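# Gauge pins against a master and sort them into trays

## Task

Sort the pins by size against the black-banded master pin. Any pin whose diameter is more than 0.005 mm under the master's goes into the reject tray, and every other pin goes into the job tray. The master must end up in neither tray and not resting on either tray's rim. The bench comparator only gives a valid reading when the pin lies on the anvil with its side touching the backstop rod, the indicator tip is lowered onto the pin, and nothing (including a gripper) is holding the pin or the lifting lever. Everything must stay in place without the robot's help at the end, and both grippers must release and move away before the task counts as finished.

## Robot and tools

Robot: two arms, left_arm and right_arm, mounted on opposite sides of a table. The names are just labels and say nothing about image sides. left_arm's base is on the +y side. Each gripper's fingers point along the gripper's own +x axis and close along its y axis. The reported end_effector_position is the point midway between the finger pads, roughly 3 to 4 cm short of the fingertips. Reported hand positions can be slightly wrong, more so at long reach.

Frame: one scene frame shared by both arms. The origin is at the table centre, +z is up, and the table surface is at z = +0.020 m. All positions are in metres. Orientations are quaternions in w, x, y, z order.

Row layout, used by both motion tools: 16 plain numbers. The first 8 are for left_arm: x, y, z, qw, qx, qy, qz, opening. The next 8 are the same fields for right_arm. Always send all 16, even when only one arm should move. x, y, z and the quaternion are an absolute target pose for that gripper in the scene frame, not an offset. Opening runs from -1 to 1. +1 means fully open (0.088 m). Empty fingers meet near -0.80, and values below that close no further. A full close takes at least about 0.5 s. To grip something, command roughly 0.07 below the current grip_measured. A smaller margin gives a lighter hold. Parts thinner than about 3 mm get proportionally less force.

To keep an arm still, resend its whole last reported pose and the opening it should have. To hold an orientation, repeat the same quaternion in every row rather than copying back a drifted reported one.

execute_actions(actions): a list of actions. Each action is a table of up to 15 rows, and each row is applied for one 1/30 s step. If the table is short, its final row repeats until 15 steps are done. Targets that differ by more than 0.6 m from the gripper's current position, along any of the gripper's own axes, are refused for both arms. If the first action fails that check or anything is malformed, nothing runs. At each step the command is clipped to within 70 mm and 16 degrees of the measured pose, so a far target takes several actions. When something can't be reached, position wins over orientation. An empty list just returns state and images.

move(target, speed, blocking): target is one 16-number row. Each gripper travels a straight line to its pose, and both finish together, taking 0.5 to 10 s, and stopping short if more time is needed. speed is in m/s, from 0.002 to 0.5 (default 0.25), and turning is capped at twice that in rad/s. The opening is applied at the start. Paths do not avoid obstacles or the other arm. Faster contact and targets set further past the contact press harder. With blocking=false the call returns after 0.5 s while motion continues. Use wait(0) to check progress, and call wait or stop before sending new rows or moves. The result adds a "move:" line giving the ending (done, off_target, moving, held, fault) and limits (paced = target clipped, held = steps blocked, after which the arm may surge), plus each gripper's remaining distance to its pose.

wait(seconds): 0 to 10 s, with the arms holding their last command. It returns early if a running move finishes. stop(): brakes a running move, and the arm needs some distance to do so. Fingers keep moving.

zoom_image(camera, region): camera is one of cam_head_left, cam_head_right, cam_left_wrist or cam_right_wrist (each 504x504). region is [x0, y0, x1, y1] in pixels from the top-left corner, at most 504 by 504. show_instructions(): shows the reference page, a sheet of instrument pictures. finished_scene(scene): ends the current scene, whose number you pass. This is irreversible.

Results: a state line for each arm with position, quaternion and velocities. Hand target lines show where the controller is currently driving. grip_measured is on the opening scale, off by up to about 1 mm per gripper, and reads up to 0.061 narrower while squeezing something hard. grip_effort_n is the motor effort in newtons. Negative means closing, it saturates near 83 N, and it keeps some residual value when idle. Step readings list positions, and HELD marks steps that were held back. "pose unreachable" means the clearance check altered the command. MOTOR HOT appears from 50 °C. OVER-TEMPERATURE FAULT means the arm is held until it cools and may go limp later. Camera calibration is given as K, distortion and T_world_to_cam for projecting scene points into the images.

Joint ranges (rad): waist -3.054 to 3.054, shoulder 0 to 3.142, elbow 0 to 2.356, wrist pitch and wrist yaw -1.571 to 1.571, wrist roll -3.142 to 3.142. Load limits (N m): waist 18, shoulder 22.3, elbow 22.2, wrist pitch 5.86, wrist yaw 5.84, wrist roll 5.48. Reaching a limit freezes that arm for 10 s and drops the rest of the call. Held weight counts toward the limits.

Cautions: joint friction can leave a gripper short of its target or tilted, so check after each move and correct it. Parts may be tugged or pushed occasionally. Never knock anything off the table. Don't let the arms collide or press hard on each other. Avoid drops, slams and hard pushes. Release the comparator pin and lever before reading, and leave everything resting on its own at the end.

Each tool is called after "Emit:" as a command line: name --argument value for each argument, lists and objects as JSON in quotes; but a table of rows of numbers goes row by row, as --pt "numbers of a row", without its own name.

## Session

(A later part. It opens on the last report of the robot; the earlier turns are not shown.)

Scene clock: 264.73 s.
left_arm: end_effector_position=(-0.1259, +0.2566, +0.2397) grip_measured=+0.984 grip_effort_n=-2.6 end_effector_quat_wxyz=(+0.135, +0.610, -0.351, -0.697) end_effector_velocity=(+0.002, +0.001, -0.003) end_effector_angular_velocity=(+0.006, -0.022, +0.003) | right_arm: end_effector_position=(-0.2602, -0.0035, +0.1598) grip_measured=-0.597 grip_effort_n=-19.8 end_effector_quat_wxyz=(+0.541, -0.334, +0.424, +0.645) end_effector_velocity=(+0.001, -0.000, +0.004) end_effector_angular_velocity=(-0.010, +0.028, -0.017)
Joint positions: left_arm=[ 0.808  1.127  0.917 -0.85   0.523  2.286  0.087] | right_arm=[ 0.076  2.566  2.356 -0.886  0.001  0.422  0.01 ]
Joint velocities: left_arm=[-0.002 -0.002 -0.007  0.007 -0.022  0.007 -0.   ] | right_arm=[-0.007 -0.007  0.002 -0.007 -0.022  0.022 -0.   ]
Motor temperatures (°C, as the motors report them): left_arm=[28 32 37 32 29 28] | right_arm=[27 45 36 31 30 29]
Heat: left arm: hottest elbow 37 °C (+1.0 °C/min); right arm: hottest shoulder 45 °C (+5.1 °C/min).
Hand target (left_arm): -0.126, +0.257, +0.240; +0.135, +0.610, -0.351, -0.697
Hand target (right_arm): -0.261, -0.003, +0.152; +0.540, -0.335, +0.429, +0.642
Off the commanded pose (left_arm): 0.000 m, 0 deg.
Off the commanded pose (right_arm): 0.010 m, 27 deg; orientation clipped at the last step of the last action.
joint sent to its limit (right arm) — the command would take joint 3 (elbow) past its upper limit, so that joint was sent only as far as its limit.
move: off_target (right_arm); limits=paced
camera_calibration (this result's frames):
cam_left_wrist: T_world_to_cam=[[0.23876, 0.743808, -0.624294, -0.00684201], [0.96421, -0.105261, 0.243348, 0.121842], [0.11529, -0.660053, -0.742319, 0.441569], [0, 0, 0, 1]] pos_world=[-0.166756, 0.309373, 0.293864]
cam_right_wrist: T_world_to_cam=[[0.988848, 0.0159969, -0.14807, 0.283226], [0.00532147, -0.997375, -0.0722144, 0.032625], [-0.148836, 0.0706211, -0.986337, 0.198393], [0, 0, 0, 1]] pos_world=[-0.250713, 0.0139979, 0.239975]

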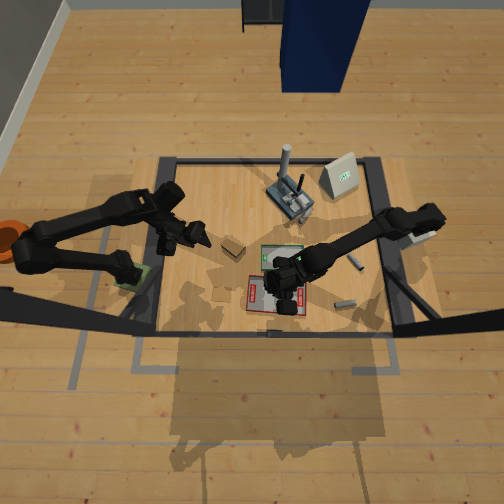

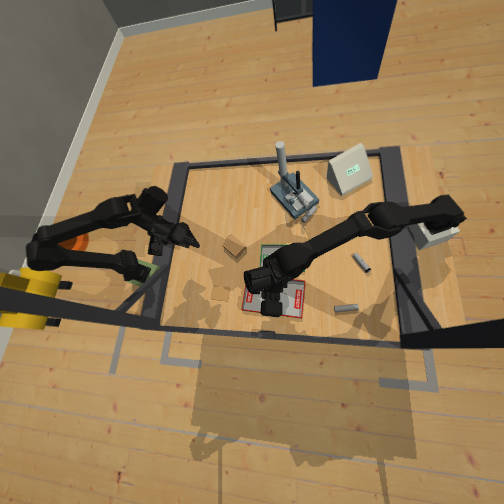

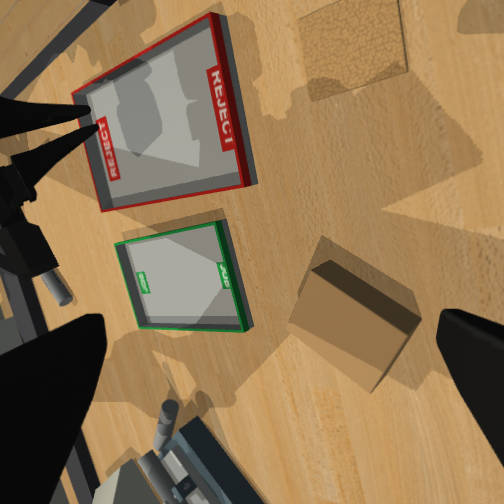

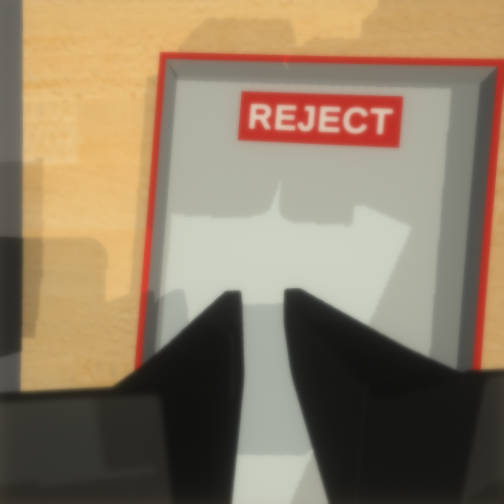

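Emit:
move --target '[-0.1259,0.2566,0.2397,0.135,0.610,-0.351,-0.697,1,0.091,-0.122,0.19,-0.230,-0.669,-0.230,0.669,-0.1]' --speed 0.15

Emit:
move --target '[-0.1259,0.2566,0.2397,0.135,0.610,-0.351,-0.697,1,0.091,-0.123,0.135,-0.230,-0.669,-0.230,0.669,-0.1]' --speed 0.05

Emit:
move --target '[-0.1259,0.2566,0.2397,0.135,0.610,-0.351,-0.697,1,0.101,-0.115,0.106,-0.230,-0.669,-0.230,0.669,-0.1]' --speed 0.04

Scene clock: 277.40 s.
left_arm: end_effector_position=(-0.1259, +0.2566, +0.2397) grip_measured=+0.984 grip_effort_n=-2.6 end_effector_quat_wxyz=(+0.135, +0.610, -0.351, -0.697) end_effector_velocity=(-0.001, +0.002, -0.001) end_effector_angular_velocity=(+0.011, +0.003, +0.007) | right_arm: end_effector_position=(+0.0909, -0.1190, +0.1839) grip_measured=-0.103 grip_effort_n=13.7 end_effector_quat_wxyz=(+0.230, +0.669, +0.226, -0.669) end_effector_velocity=(-0.000, -0.000, -0.001) end_effector_angular_velocity=(+0.004, +0.007, +0.020)
Joint positions: left_arm=[ 0.808  1.127  0.917 -0.85   0.523  2.286  0.087] | right_arm=[-0.594  2.235  1.96  -1.301  0.003 -2.46   0.034]
Joint velocities: left_arm=[-0.002 -0.002 -0.002 -0.007 -0.007 -0.007 -0.   ] | right_arm=[-0.002 -0.002 -0.007  0.007 -0.007 -0.022 -0.   ]
Motor temperatures (°C, as the motors report them): left_arm=[28 32 37 32 29 28] | right_arm=[27 49 37 31 30 29]
Heat: left arm: hottest elbow 37 °C (+0.0 °C/min); right arm: hottest shoulder 49 °C (+10.1 °C/min).
Hand target (left_arm): -0.126, +0.257, +0.240; +0.135, +0.610, -0.351, -0.697
Hand target (right_arm): +0.092, -0.121, +0.188; +0.229, +0.671, +0.230, -0.666
Off the commanded pose (left_arm): 0.000 m, 0 deg.
Off the commanded pose (right_arm): 0.007 m, 0 deg.
move: done
camera_calibration (this result's frames):
cam_left_wrist: T_world_to_cam=[[0.23876, 0.743808, -0.624294, -0.00684201], [0.96421, -0.105261, 0.243348, 0.121842], [0.11529, -0.660053, -0.742319, 0.441569], [0, 0, 0, 1]] pos_world=[-0.166756, 0.309373, 0.293864]
cam_right_wrist: T_world_to_cam=[[-0.594279, 0.802887, 0.0469612, 0.143166], [0.763107, 0.544471, 0.348164, -0.0454047], [0.253967, 0.242743, -0.936257, 0.257187], [0, 0, 0, 1]] pos_world=[0.0544121, -0.152655, 0.249878]

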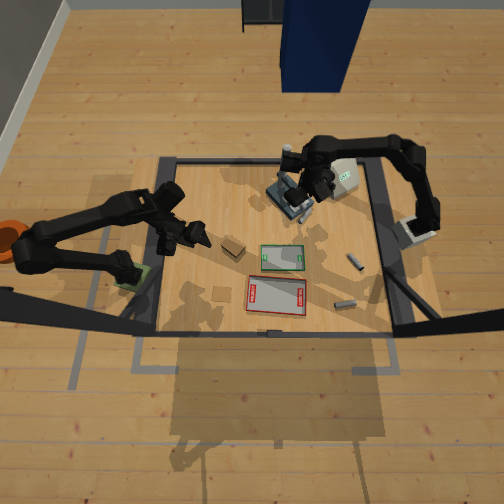

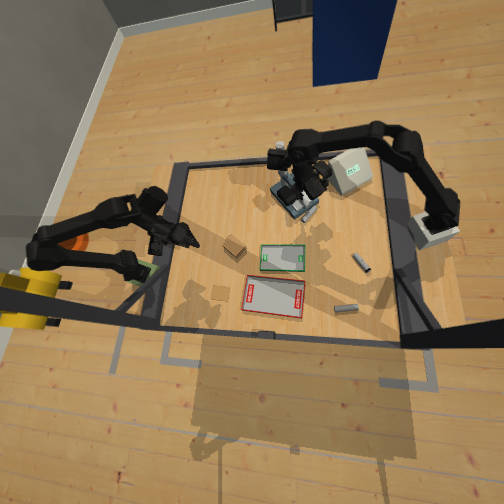

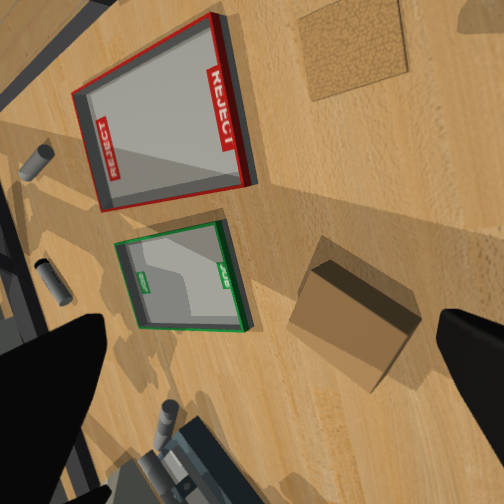

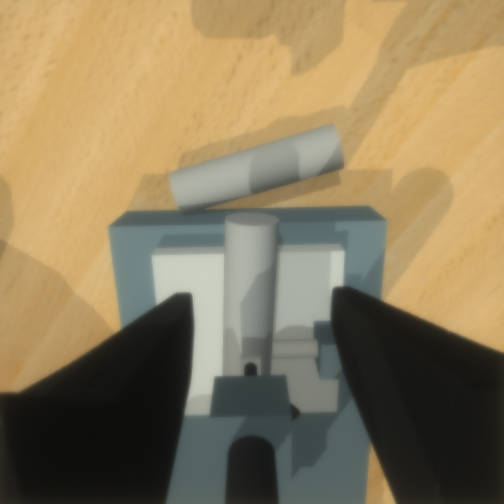

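Scene clock: 278.73 s.
left_arm: end_effector_position=(-0.1259, +0.2566, +0.2397) grip_measured=+0.984 grip_effort_n=-3.0 end_effector_quat_wxyz=(+0.135, +0.610, -0.351, -0.697) end_effector_velocity=(-0.000, +0.003, -0.004) end_effector_angular_velocity=(+0.019, -0.015, -0.002) | right_arm: end_effector_position=(+0.0909, -0.1196, +0.1417) grip_measured=-0.103 grip_effort_n=14.2 end_effector_quat_wxyz=(+0.225, +0.673, +0.234, -0.665) end_effector_velocity=(+0.001, -0.007, -0.005) end_effector_angular_velocity=(-0.028, -0.001, +0.005)
Joint positions: left_arm=[ 0.808  1.127  0.917 -0.85   0.523  2.286  0.087] | right_arm=[-0.594  2.235  1.792 -1.111  0.003 -2.465  0.034]
Joint velocities: left_arm=[-0.007 -0.002 -0.007 -0.007 -0.022  0.007  0.   ] | right_arm=[-0.002  0.002 -0.017 -0.007  0.007 -0.007 -0.   ]
Motor temperatures (°C, as the motors report them): left_arm=[28 32 37 32 29 28] | right_arm=[27 50 37 31 30 29]
Heat: left arm: hottest elbow 37 °C (+0.0 °C/min); right arm: hottest shoulder 50 °C (+11.1 °C/min). Fold the right arm in close to its base before you think long.
Hand target (left_arm): -0.126, +0.257, +0.240; +0.135, +0.610, -0.351, -0.697
Hand target (right_arm): +0.091, -0.122, +0.135; +0.230, +0.669, +0.230, -0.669
Off the commanded pose (left_arm): 0.000 m, 0 deg.
Off the commanded pose (right_arm): 0.008 m, 1 deg.
MOTOR HOT: a motor of the right arm reached 50 °C. Now the hottest motor of the right arm, joint 2 (shoulder), reports 50 °C. The temperature limit of the motors' drives, at which the controller stops that arm, is 95 °C. To cool a motor, set the load down, stop pushing, or move to a pose that needs little force.
move: done
camera_calibration (this result's frames):
cam_left_wrist: T_world_to_cam=[[0.23876, 0.743808, -0.624294, -0.00684201], [0.96421, -0.105261, 0.243348, 0.121842], [0.11529, -0.660053, -0.742319, 0.441569], [0, 0, 0, 1]] pos_world=[-0.166756, 0.309373, 0.293864]
cam_right_wrist: T_world_to_cam=[[-0.597896, 0.799312, 0.0601644, 0.143653], [0.759136, 0.540546, 0.362659, -0.0326088], [0.257357, 0.262506, -0.929978, 0.219013], [0, 0, 0, 1]] pos_world=[0.0542794, -0.154689, 0.206861]

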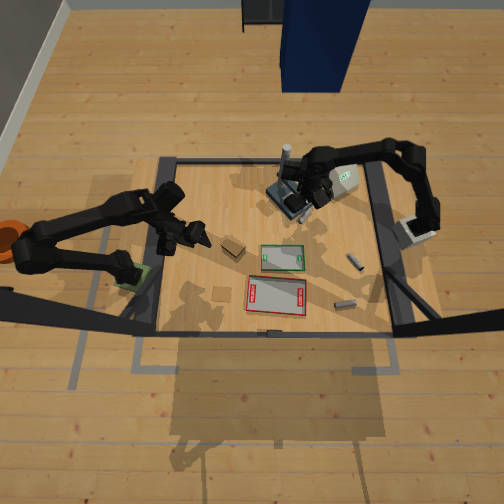

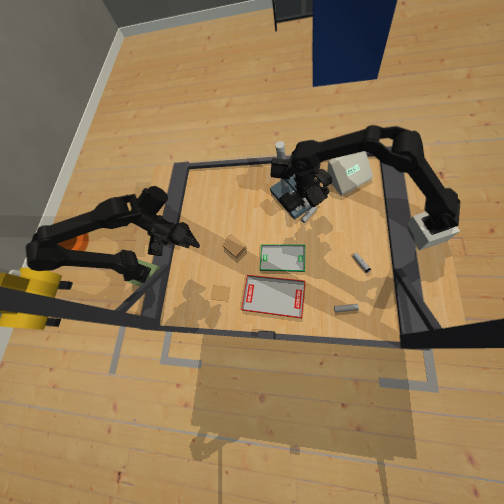

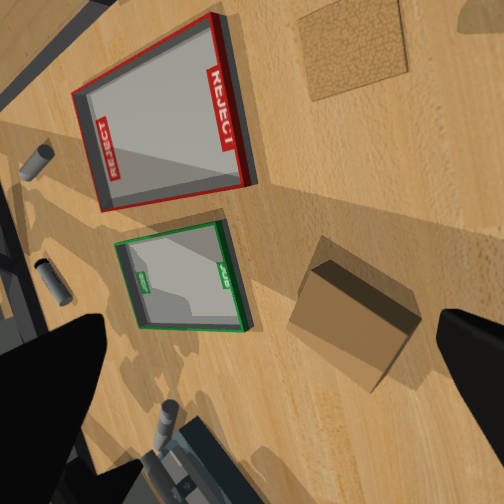

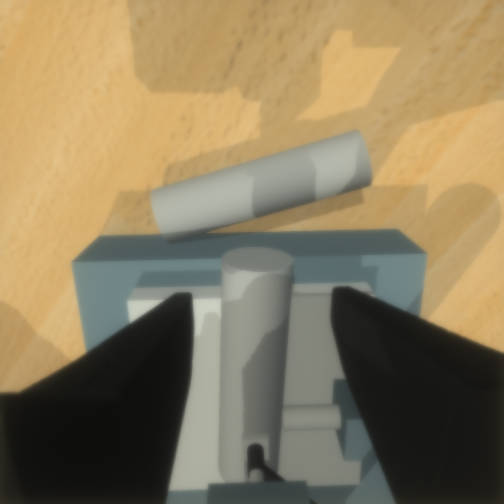

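Scene clock: 280.03 s.
left_arm: end_effector_position=(-0.1259, +0.2566, +0.2397) grip_measured=+0.984 grip_effort_n=-2.6 end_effector_quat_wxyz=(+0.135, +0.610, -0.351, -0.697) end_effector_velocity=(-0.002, +0.004, -0.003) end_effector_angular_velocity=(+0.024, +0.010, +0.007) | right_arm: end_effector_position=(+0.1010, -0.1116, +0.1151) grip_measured=-0.103 grip_effort_n=14.2 end_effector_quat_wxyz=(+0.224, +0.674, +0.235, -0.664) end_effector_velocity=(-0.003, -0.005, +0.000) end_effector_angular_velocity=(-0.016, +0.027, -0.009)
Joint positions: left_arm=[ 0.808  1.127  0.917 -0.85   0.523  2.286  0.087] | right_arm=[-0.612  2.298  1.79  -1.041  0.003 -2.482  0.034]
Joint velocities: left_arm=[-0.002 -0.002 -0.002 -0.022 -0.007 -0.007 -0.   ] | right_arm=[-0.002 -0.002 -0.002 -0.022 -0.022  0.007 -0.   ]
Motor temperatures (°C, as the motors report them): left_arm=[28 32 37 32 29 28] | right_arm=[27 49 37 31 30 29]
Heat: left arm: hottest elbow 37 °C (+0.0 °C/min); right arm: hottest shoulder 49 °C (+10.0 °C/min). Fold the right arm in close to its base before you think long.
Hand target (left_arm): -0.126, +0.257, +0.240; +0.135, +0.610, -0.351, -0.697
Hand target (right_arm): +0.101, -0.115, +0.106; +0.230, +0.669, +0.230, -0.669
Off the commanded pose (left_arm): 0.000 m, 0 deg.
Off the commanded pose (right_arm): 0.010 m, 1 deg.
MOTOR HOT: still on. Now the hottest motor of the right arm, joint 2 (shoulder), reports 49 °C; a drive's own limit is 95 °C.
move: off_target (right_arm)
camera_calibration (this result's frames):
cam_left_wrist: T_world_to_cam=[[0.23876, 0.743808, -0.624294, -0.00684201], [0.96421, -0.105261, 0.243348, 0.121842], [0.11529, -0.660053, -0.742319, 0.441569], [0, 0, 0, 1]] pos_world=[-0.166756, 0.309373, 0.293864]
cam_right_wrist: T_world_to_cam=[[-0.597687, 0.79923, 0.063264, 0.144493], [0.758765, 0.538408, 0.366595, -0.0355791], [0.258932, 0.267112, -0.928227, 0.189745], [0, 0, 0, 1]] pos_world=[0.0642269, -0.14701, 0.180028]

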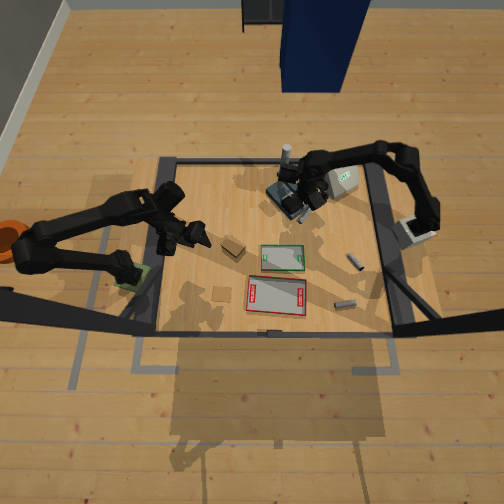

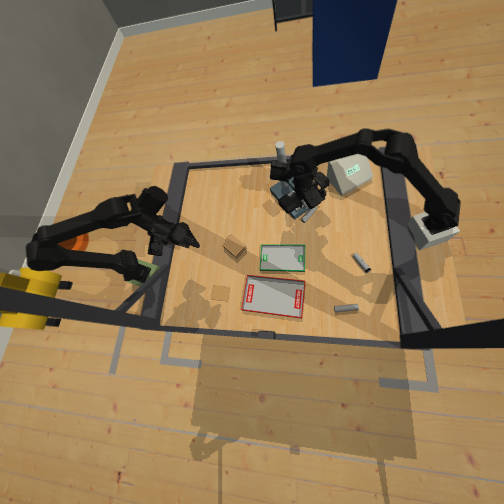

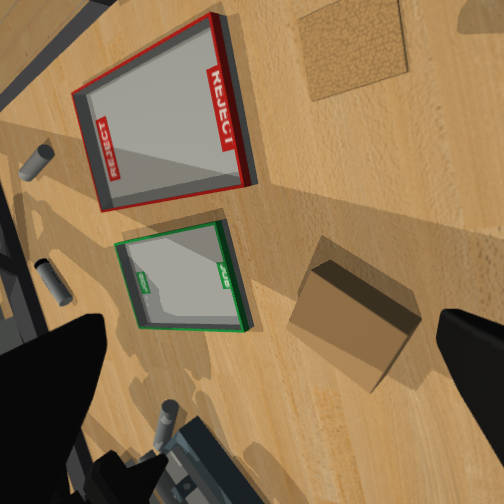

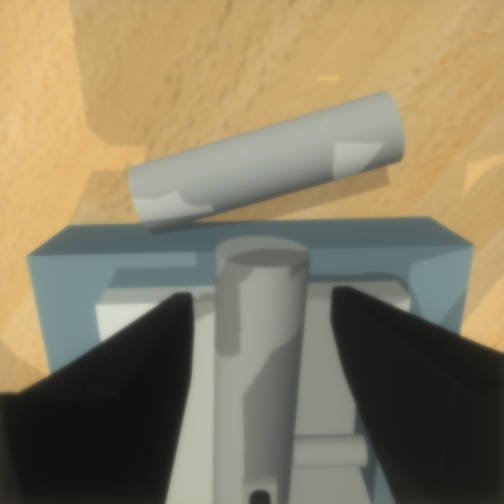

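Emit:
move --target '[-0.1259,0.2566,0.2397,0.135,0.610,-0.351,-0.697,1,0.101,-0.114,0.11,-0.230,-0.669,-0.230,0.669,-0.6]' --speed 0.05

Emit:
move --target '[-0.1259,0.2566,0.2397,0.135,0.610,-0.351,-0.697,1,0.114,-0.137,0.117,-0.230,-0.669,-0.230,0.669,-0.6]' --speed 0.03

Emit:
move --target '[-0.1259,0.2566,0.2397,0.135,0.610,-0.351,-0.697,1,0.112,-0.139,0.15,-0.230,-0.669,-0.230,0.669,-0.6]' --speed 0.08

Emit:
move --target '[-0.1259,0.2566,0.2397,0.135,0.610,-0.351,-0.697,1,-0.26,-0.07,0.13,0,-0.707,0,0.707,-0.6]' --speed 0.18

Scene clock: 285.83 s.
left_arm: end_effector_position=(-0.1259, +0.2566, +0.2397) grip_measured=+0.984 grip_effort_n=-2.6 end_effector_quat_wxyz=(+0.135, +0.610, -0.351, -0.697) end_effector_velocity=(-0.001, +0.002, -0.001) end_effector_angular_velocity=(+0.011, +0.003, +0.007) | right_arm: end_effector_position=(+0.1018, -0.1133, +0.1149) grip_measured=-0.440 grip_effort_n=-83.5 end_effector_quat_wxyz=(+0.227, +0.674, +0.232, -0.664) end_effector_velocity=(-0.001, -0.003, -0.001) end_effector_angular_velocity=(-0.014, -0.004, +0.010)
Joint positions: left_arm=[ 0.808  1.127  0.917 -0.85   0.523  2.286  0.087] | right_arm=[-0.613  2.299  1.79  -1.048  0.008 -2.483  0.017]
Joint velocities: left_arm=[-0.002 -0.002 -0.002 -0.007 -0.007 -0.007 -0.   ] | right_arm=[ 0.002 -0.002 -0.007 -0.007  0.007 -0.007 -0.   ]
Motor temperatures (°C, as the motors report them): left_arm=[28 32 37 32 29 28] | right_arm=[27 49 36 31 30 29]
Heat: left arm: hottest elbow 37 °C (+0.0 °C/min); right arm: hottest shoulder 49 °C (+9.1 °C/min). Fold the right arm in close to its base before you think long.
Hand target (left_arm): -0.126, +0.257, +0.240; +0.135, +0.610, -0.351, -0.697
Hand target (right_arm): +0.101, -0.114, +0.110; +0.230, +0.669, +0.230, -0.669
Off the commanded pose (left_arm): 0.000 m, 0 deg.
Off the commanded pose (right_arm): 0.005 m, 1 deg.
MOTOR HOT: still on. Now the hottest motor of the right arm, joint 2 (shoulder), reports 49 °C; a drive's own limit is 95 °C.
move: done
camera_calibration (this result's frames):
cam_left_wrist: T_world_to_cam=[[0.23876, 0.743808, -0.624294, -0.00684201], [0.96421, -0.105261, 0.243348, 0.121842], [0.11529, -0.660053, -0.742319, 0.441569], [0, 0, 0, 1]] pos_world=[-0.166756, 0.309373, 0.293864]
cam_right_wrist: T_world_to_cam=[[-0.59751, 0.799986, 0.0548064, 0.147338], [0.757752, 0.540965, 0.364922, -0.0345847], [0.262284, 0.259574, -0.929424, 0.188775], [0, 0, 0, 1]] pos_world=[0.0647301, -0.148161, 0.179998]

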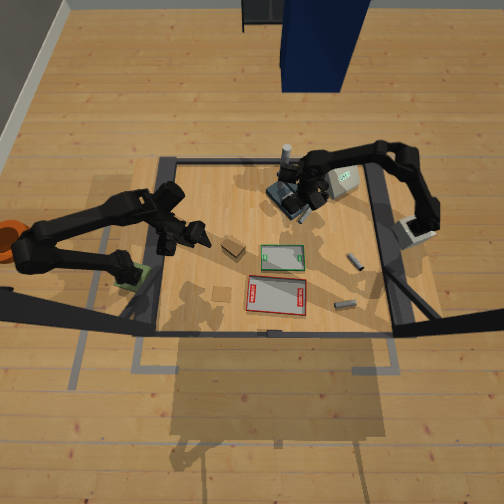

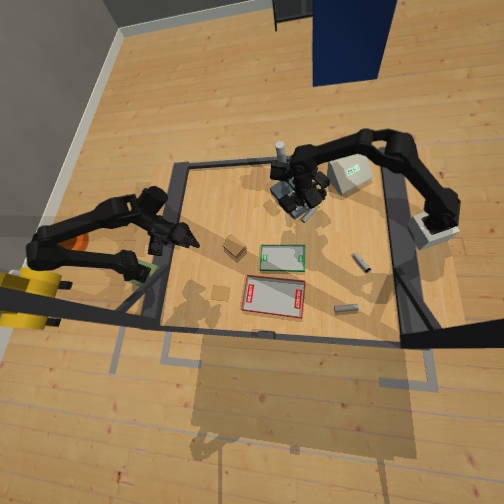

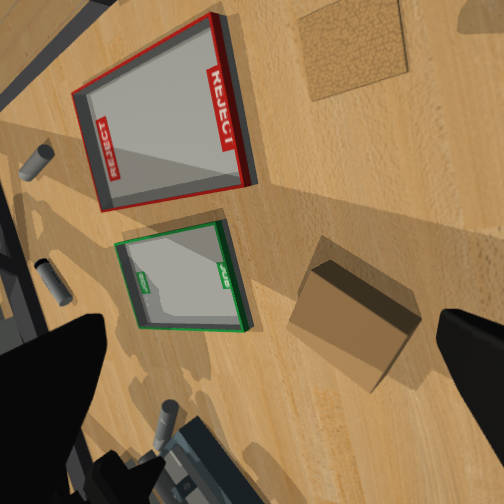

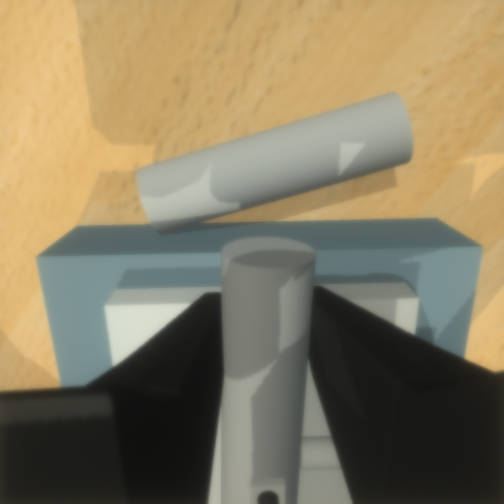

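Scene clock: 286.97 s.
left_arm: end_effector_position=(-0.1259, +0.2566, +0.2397) grip_measured=+0.984 grip_effort_n=-2.6 end_effector_quat_wxyz=(+0.135, +0.610, -0.351, -0.697) end_effector_velocity=(+0.000, +0.004, -0.002) end_effector_angular_velocity=(+0.026, -0.003, +0.014) | right_arm: end_effector_position=(+0.1110, -0.1325, +0.1138) grip_measured=-0.440 grip_effort_n=-83.5 end_effector_quat_wxyz=(+0.232, +0.668, +0.231, -0.668) end_effector_velocity=(+0.002, -0.000, +0.001) end_effector_angular_velocity=(+0.009, +0.005, -0.000)
Joint positions: left_arm=[ 0.808  1.127  0.917 -0.85   0.523  2.286  0.087] | right_arm=[-0.647  2.25   1.703 -1.025  0.001 -2.523  0.017]
Joint velocities: left_arm=[-0.002 -0.002  0.002 -0.022 -0.022 -0.007 -0.   ] | right_arm=[-0.007 -0.007 -0.007  0.007 -0.007 -0.007  0.   ]
Motor temperatures (°C, as the motors report them): left_arm=[28 32 37 32 29 28] | right_arm=[27 49 36 30 30 29]
Heat: left arm: hottest elbow 37 °C (+0.0 °C/min); right arm: hottest shoulder 49 °C (+9.0 °C/min). Fold the right arm in close to its base before you think long.
Hand target (left_arm): -0.126, +0.257, +0.240; +0.135, +0.610, -0.351, -0.697
Hand target (right_arm): +0.114, -0.137, +0.117; +0.230, +0.669, +0.230, -0.669
Off the commanded pose (left_arm): 0.000 m, 0 deg.
Off the commanded pose (right_arm): 0.006 m, 0 deg.
MOTOR HOT: still on. Now the hottest motor of the right arm, joint 2 (shoulder), reports 49 °C; a drive's own limit is 95 °C.
move: done
camera_calibration (this result's frames):
cam_left_wrist: T_world_to_cam=[[0.23876, 0.743808, -0.624294, -0.00684201], [0.96421, -0.105261, 0.243348, 0.121842], [0.11529, -0.660053, -0.742319, 0.441569], [0, 0, 0, 1]] pos_world=[-0.166756, 0.309373, 0.293864]
cam_right_wrist: T_world_to_cam=[[-0.601842, 0.797021, 0.0504351, 0.168841], [0.758333, 0.550539, 0.349053, -0.0277518], [0.250437, 0.248321, -0.935745, 0.190801], [0, 0, 0, 1]] pos_world=[0.0748769, -0.166671, 0.179713]

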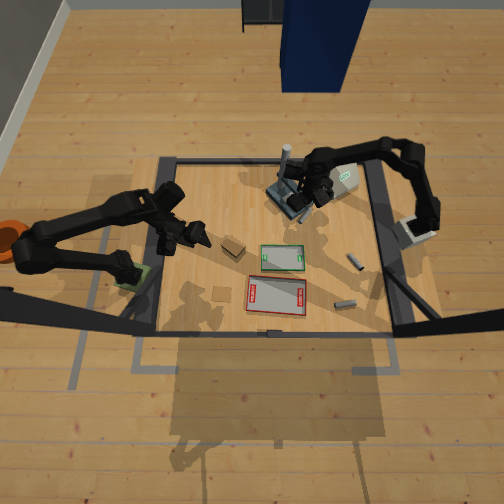

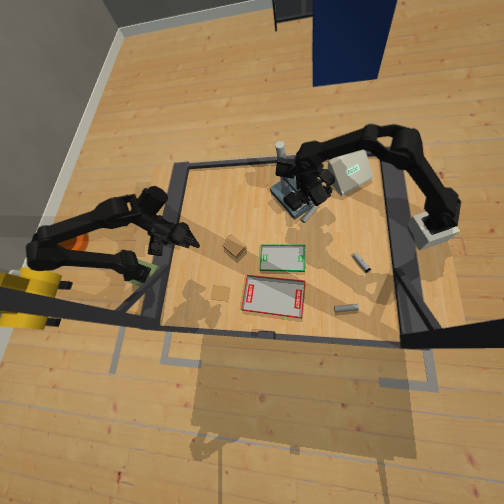

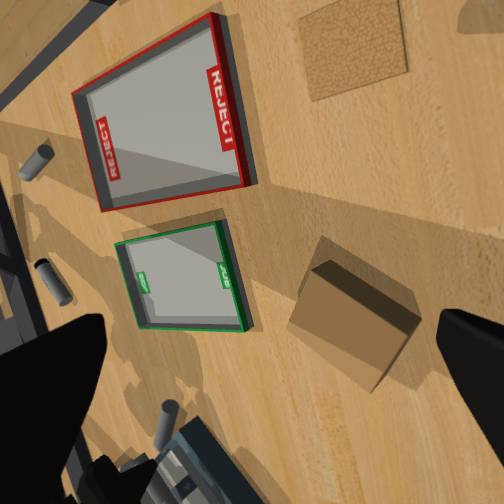

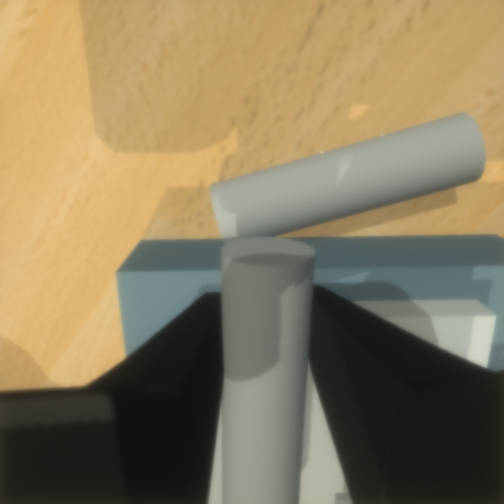

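Scene clock: 287.87 s.
left_arm: end_effector_position=(-0.1259, +0.2566, +0.2397) grip_measured=+0.984 grip_effort_n=-2.6 end_effector_quat_wxyz=(+0.135, +0.610, -0.351, -0.697) end_effector_velocity=(+0.000, +0.004, -0.002) end_effector_angular_velocity=(+0.026, -0.003, +0.014) | right_arm: end_effector_position=(+0.1097, -0.1435, +0.1380) grip_measured=-0.440 grip_effort_n=-83.5 end_effector_quat_wxyz=(+0.239, +0.662, +0.220, -0.675) end_effector_velocity=(-0.001, -0.004, +0.002) end_effector_angular_velocity=(-0.014, +0.012, +0.005)
Joint positions: left_arm=[ 0.808  1.127  0.917 -0.85   0.523  2.286  0.087] | right_arm=[-0.652  2.207  1.73  -1.126  0.001 -2.523  0.017]
Joint velocities: left_arm=[-0.002 -0.002  0.002 -0.022 -0.022 -0.007 -0.   ] | right_arm=[-0.002 -0.002  0.002 -0.022 -0.007 -0.007  0.   ]
Motor temperatures (°C, as the motors report them): left_arm=[28 32 37 32 29 28] | right_arm=[27 50 36 30 30 29]
Heat: left arm: hottest elbow 37 °C (+0.0 °C/min); right arm: hottest shoulder 50 °C (+10.1 °C/min). Fold the right arm in close to its base before you think long.
Hand target (left_arm): -0.126, +0.257, +0.240; +0.135, +0.610, -0.351, -0.697
Hand target (right_arm): +0.112, -0.140, +0.150; +0.230, +0.669, +0.230, -0.669
Off the commanded pose (left_arm): 0.000 m, 0 deg.
Off the commanded pose (right_arm): 0.013 m, 2 deg.
MOTOR HOT: still on. Now the hottest motor of the right arm, joint 2 (shoulder), reports 50 °C; a drive's own limit is 95 °C.
move: off_target (right_arm)
camera_calibration (this result's frames):
cam_left_wrist: T_world_to_cam=[[0.23876, 0.743808, -0.624294, -0.00684201], [0.96421, -0.105261, 0.243348, 0.121842], [0.11529, -0.660053, -0.742319, 0.441569], [0, 0, 0, 1]] pos_world=[-0.166756, 0.309373, 0.293864]
cam_right_wrist: T_world_to_cam=[[-0.597825, 0.800977, 0.0322613, 0.178253], [0.763798, 0.556935, 0.326246, -0.0257476], [0.243348, 0.219679, -0.944734, 0.214406], [0, 0, 0, 1]] pos_world=[0.0740548, -0.175537, 0.205206]

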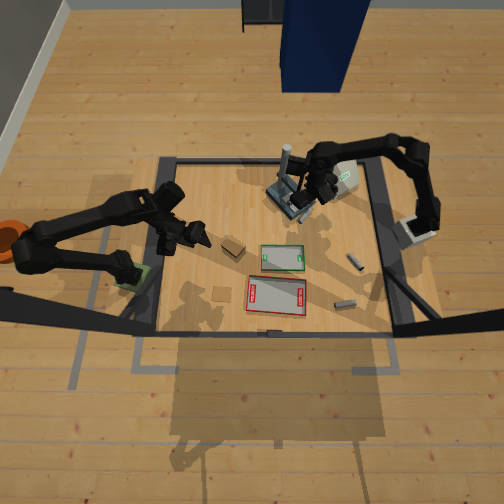

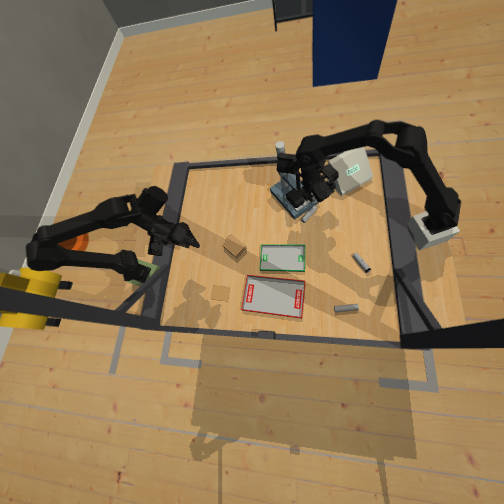

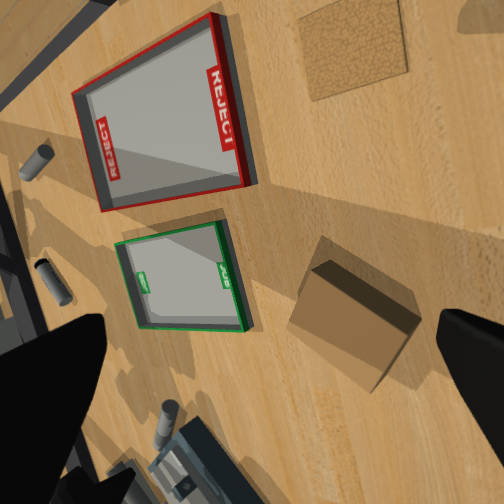

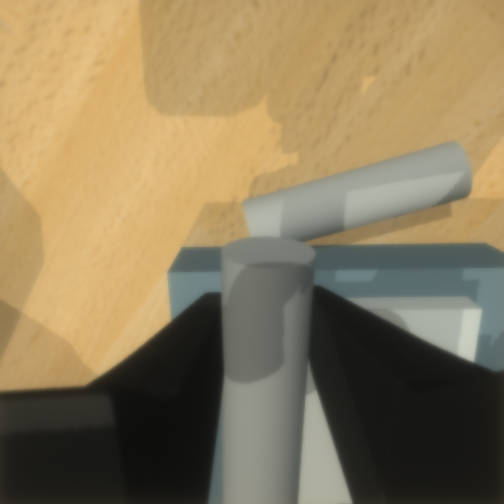

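Scene clock: 290.50 s.
left_arm: end_effector_position=(-0.1259, +0.2566, +0.2397) grip_measured=+0.984 grip_effort_n=-2.6 end_effector_quat_wxyz=(+0.135, +0.610, -0.351, -0.697) end_effector_velocity=(+0.001, +0.005, -0.004) end_effector_angular_velocity=(+0.030, -0.001, +0.019) | right_arm: end_effector_position=(-0.2605, -0.0758, +0.1323) grip_measured=-0.440 grip_effort_n=-83.5 end_effector_quat_wxyz=(+0.044, -0.675, -0.048, +0.735) end_effector_velocity=(-0.000, +0.001, -0.004) end_effector_angular_velocity=(-0.006, +0.006, -0.009)
Joint positions: left_arm=[ 0.808  1.127  0.917 -0.85   0.523  2.286  0.087] | right_arm=[ 0.13   2.576  2.35  -1.19  -0.014 -1.085  0.017]
Joint velocities: left_arm=[ 0.002 -0.002 -0.002 -0.022 -0.022 -0.007 -0.   ] | right_arm=[-0.002  0.007 -0.002  0.007 -0.007  0.007 -0.   ]
Motor temperatures (°C, as the motors report them): left_arm=[28 32 37 32 29 28] | right_arm=[27 50 37 30 30 29]
Heat: left arm: hottest elbow 37 °C (+0.0 °C/min); right arm: hottest shoulder 50 °C (+10.1 °C/min). Fold the right arm in close to its base before you think long.
Hand target (left_arm): -0.126, +0.257, +0.240; +0.135, +0.610, -0.351, -0.697
Hand target (right_arm): -0.261, -0.072, +0.131; -0.049, +0.674, +0.049, -0.735
Off the commanded pose (left_arm): 0.000 m, 0 deg.
Off the commanded pose (right_arm): 0.006 m, 9 deg.
MOTOR HOT: still on. Now the hottest motor of the right arm, joint 2 (shoulder), reports 50 °C; a drive's own limit is 95 °C.
joint sent to its limit (right arm) — the command would take joint 3 (elbow) past its upper limit, so that joint was sent only as far as its limit.
move: off_target (right_arm)
camera_calibration (this result's frames):
cam_left_wrist: T_world_to_cam=[[0.23876, 0.743808, -0.624294, -0.00684201], [0.96421, -0.105261, 0.243348, 0.121842], [0.11529, -0.660053, -0.742319, 0.441569], [0, 0, 0, 1]] pos_world=[-0.166756, 0.309373, 0.293864]
cam_right_wrist: T_world_to_cam=[[0.023075, 0.983513, 0.179357, 0.0590571], [0.962478, -0.0703745, 0.262076, 0.233874], [0.270377, 0.16658, -0.948234, 0.287754], [0, 0, 0, 1]] pos_world=[-0.304263, -0.0895586, 0.200973]

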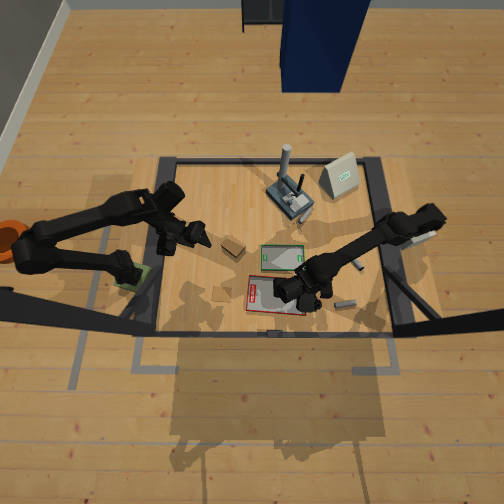

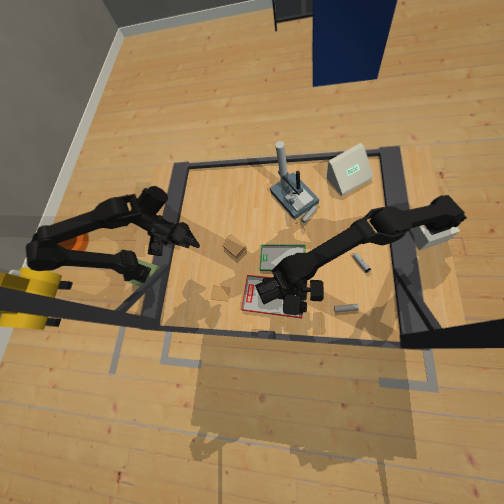

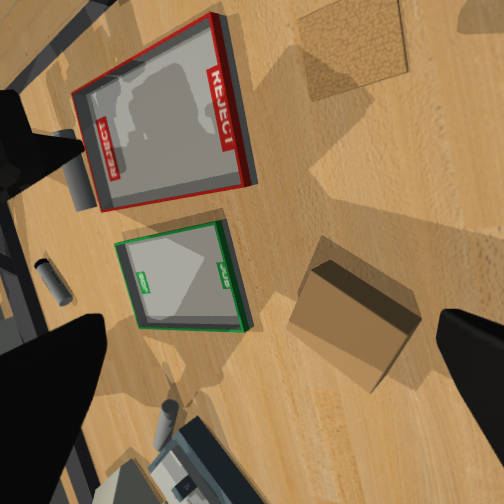

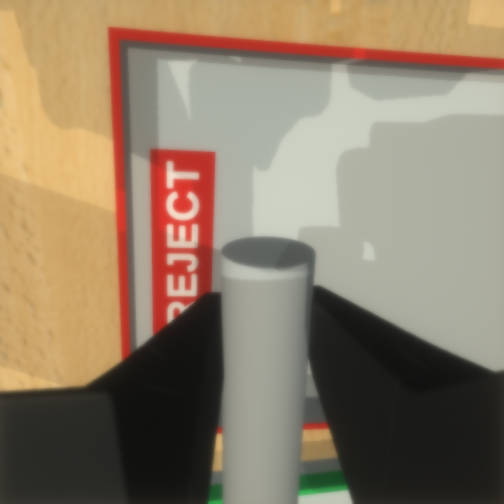

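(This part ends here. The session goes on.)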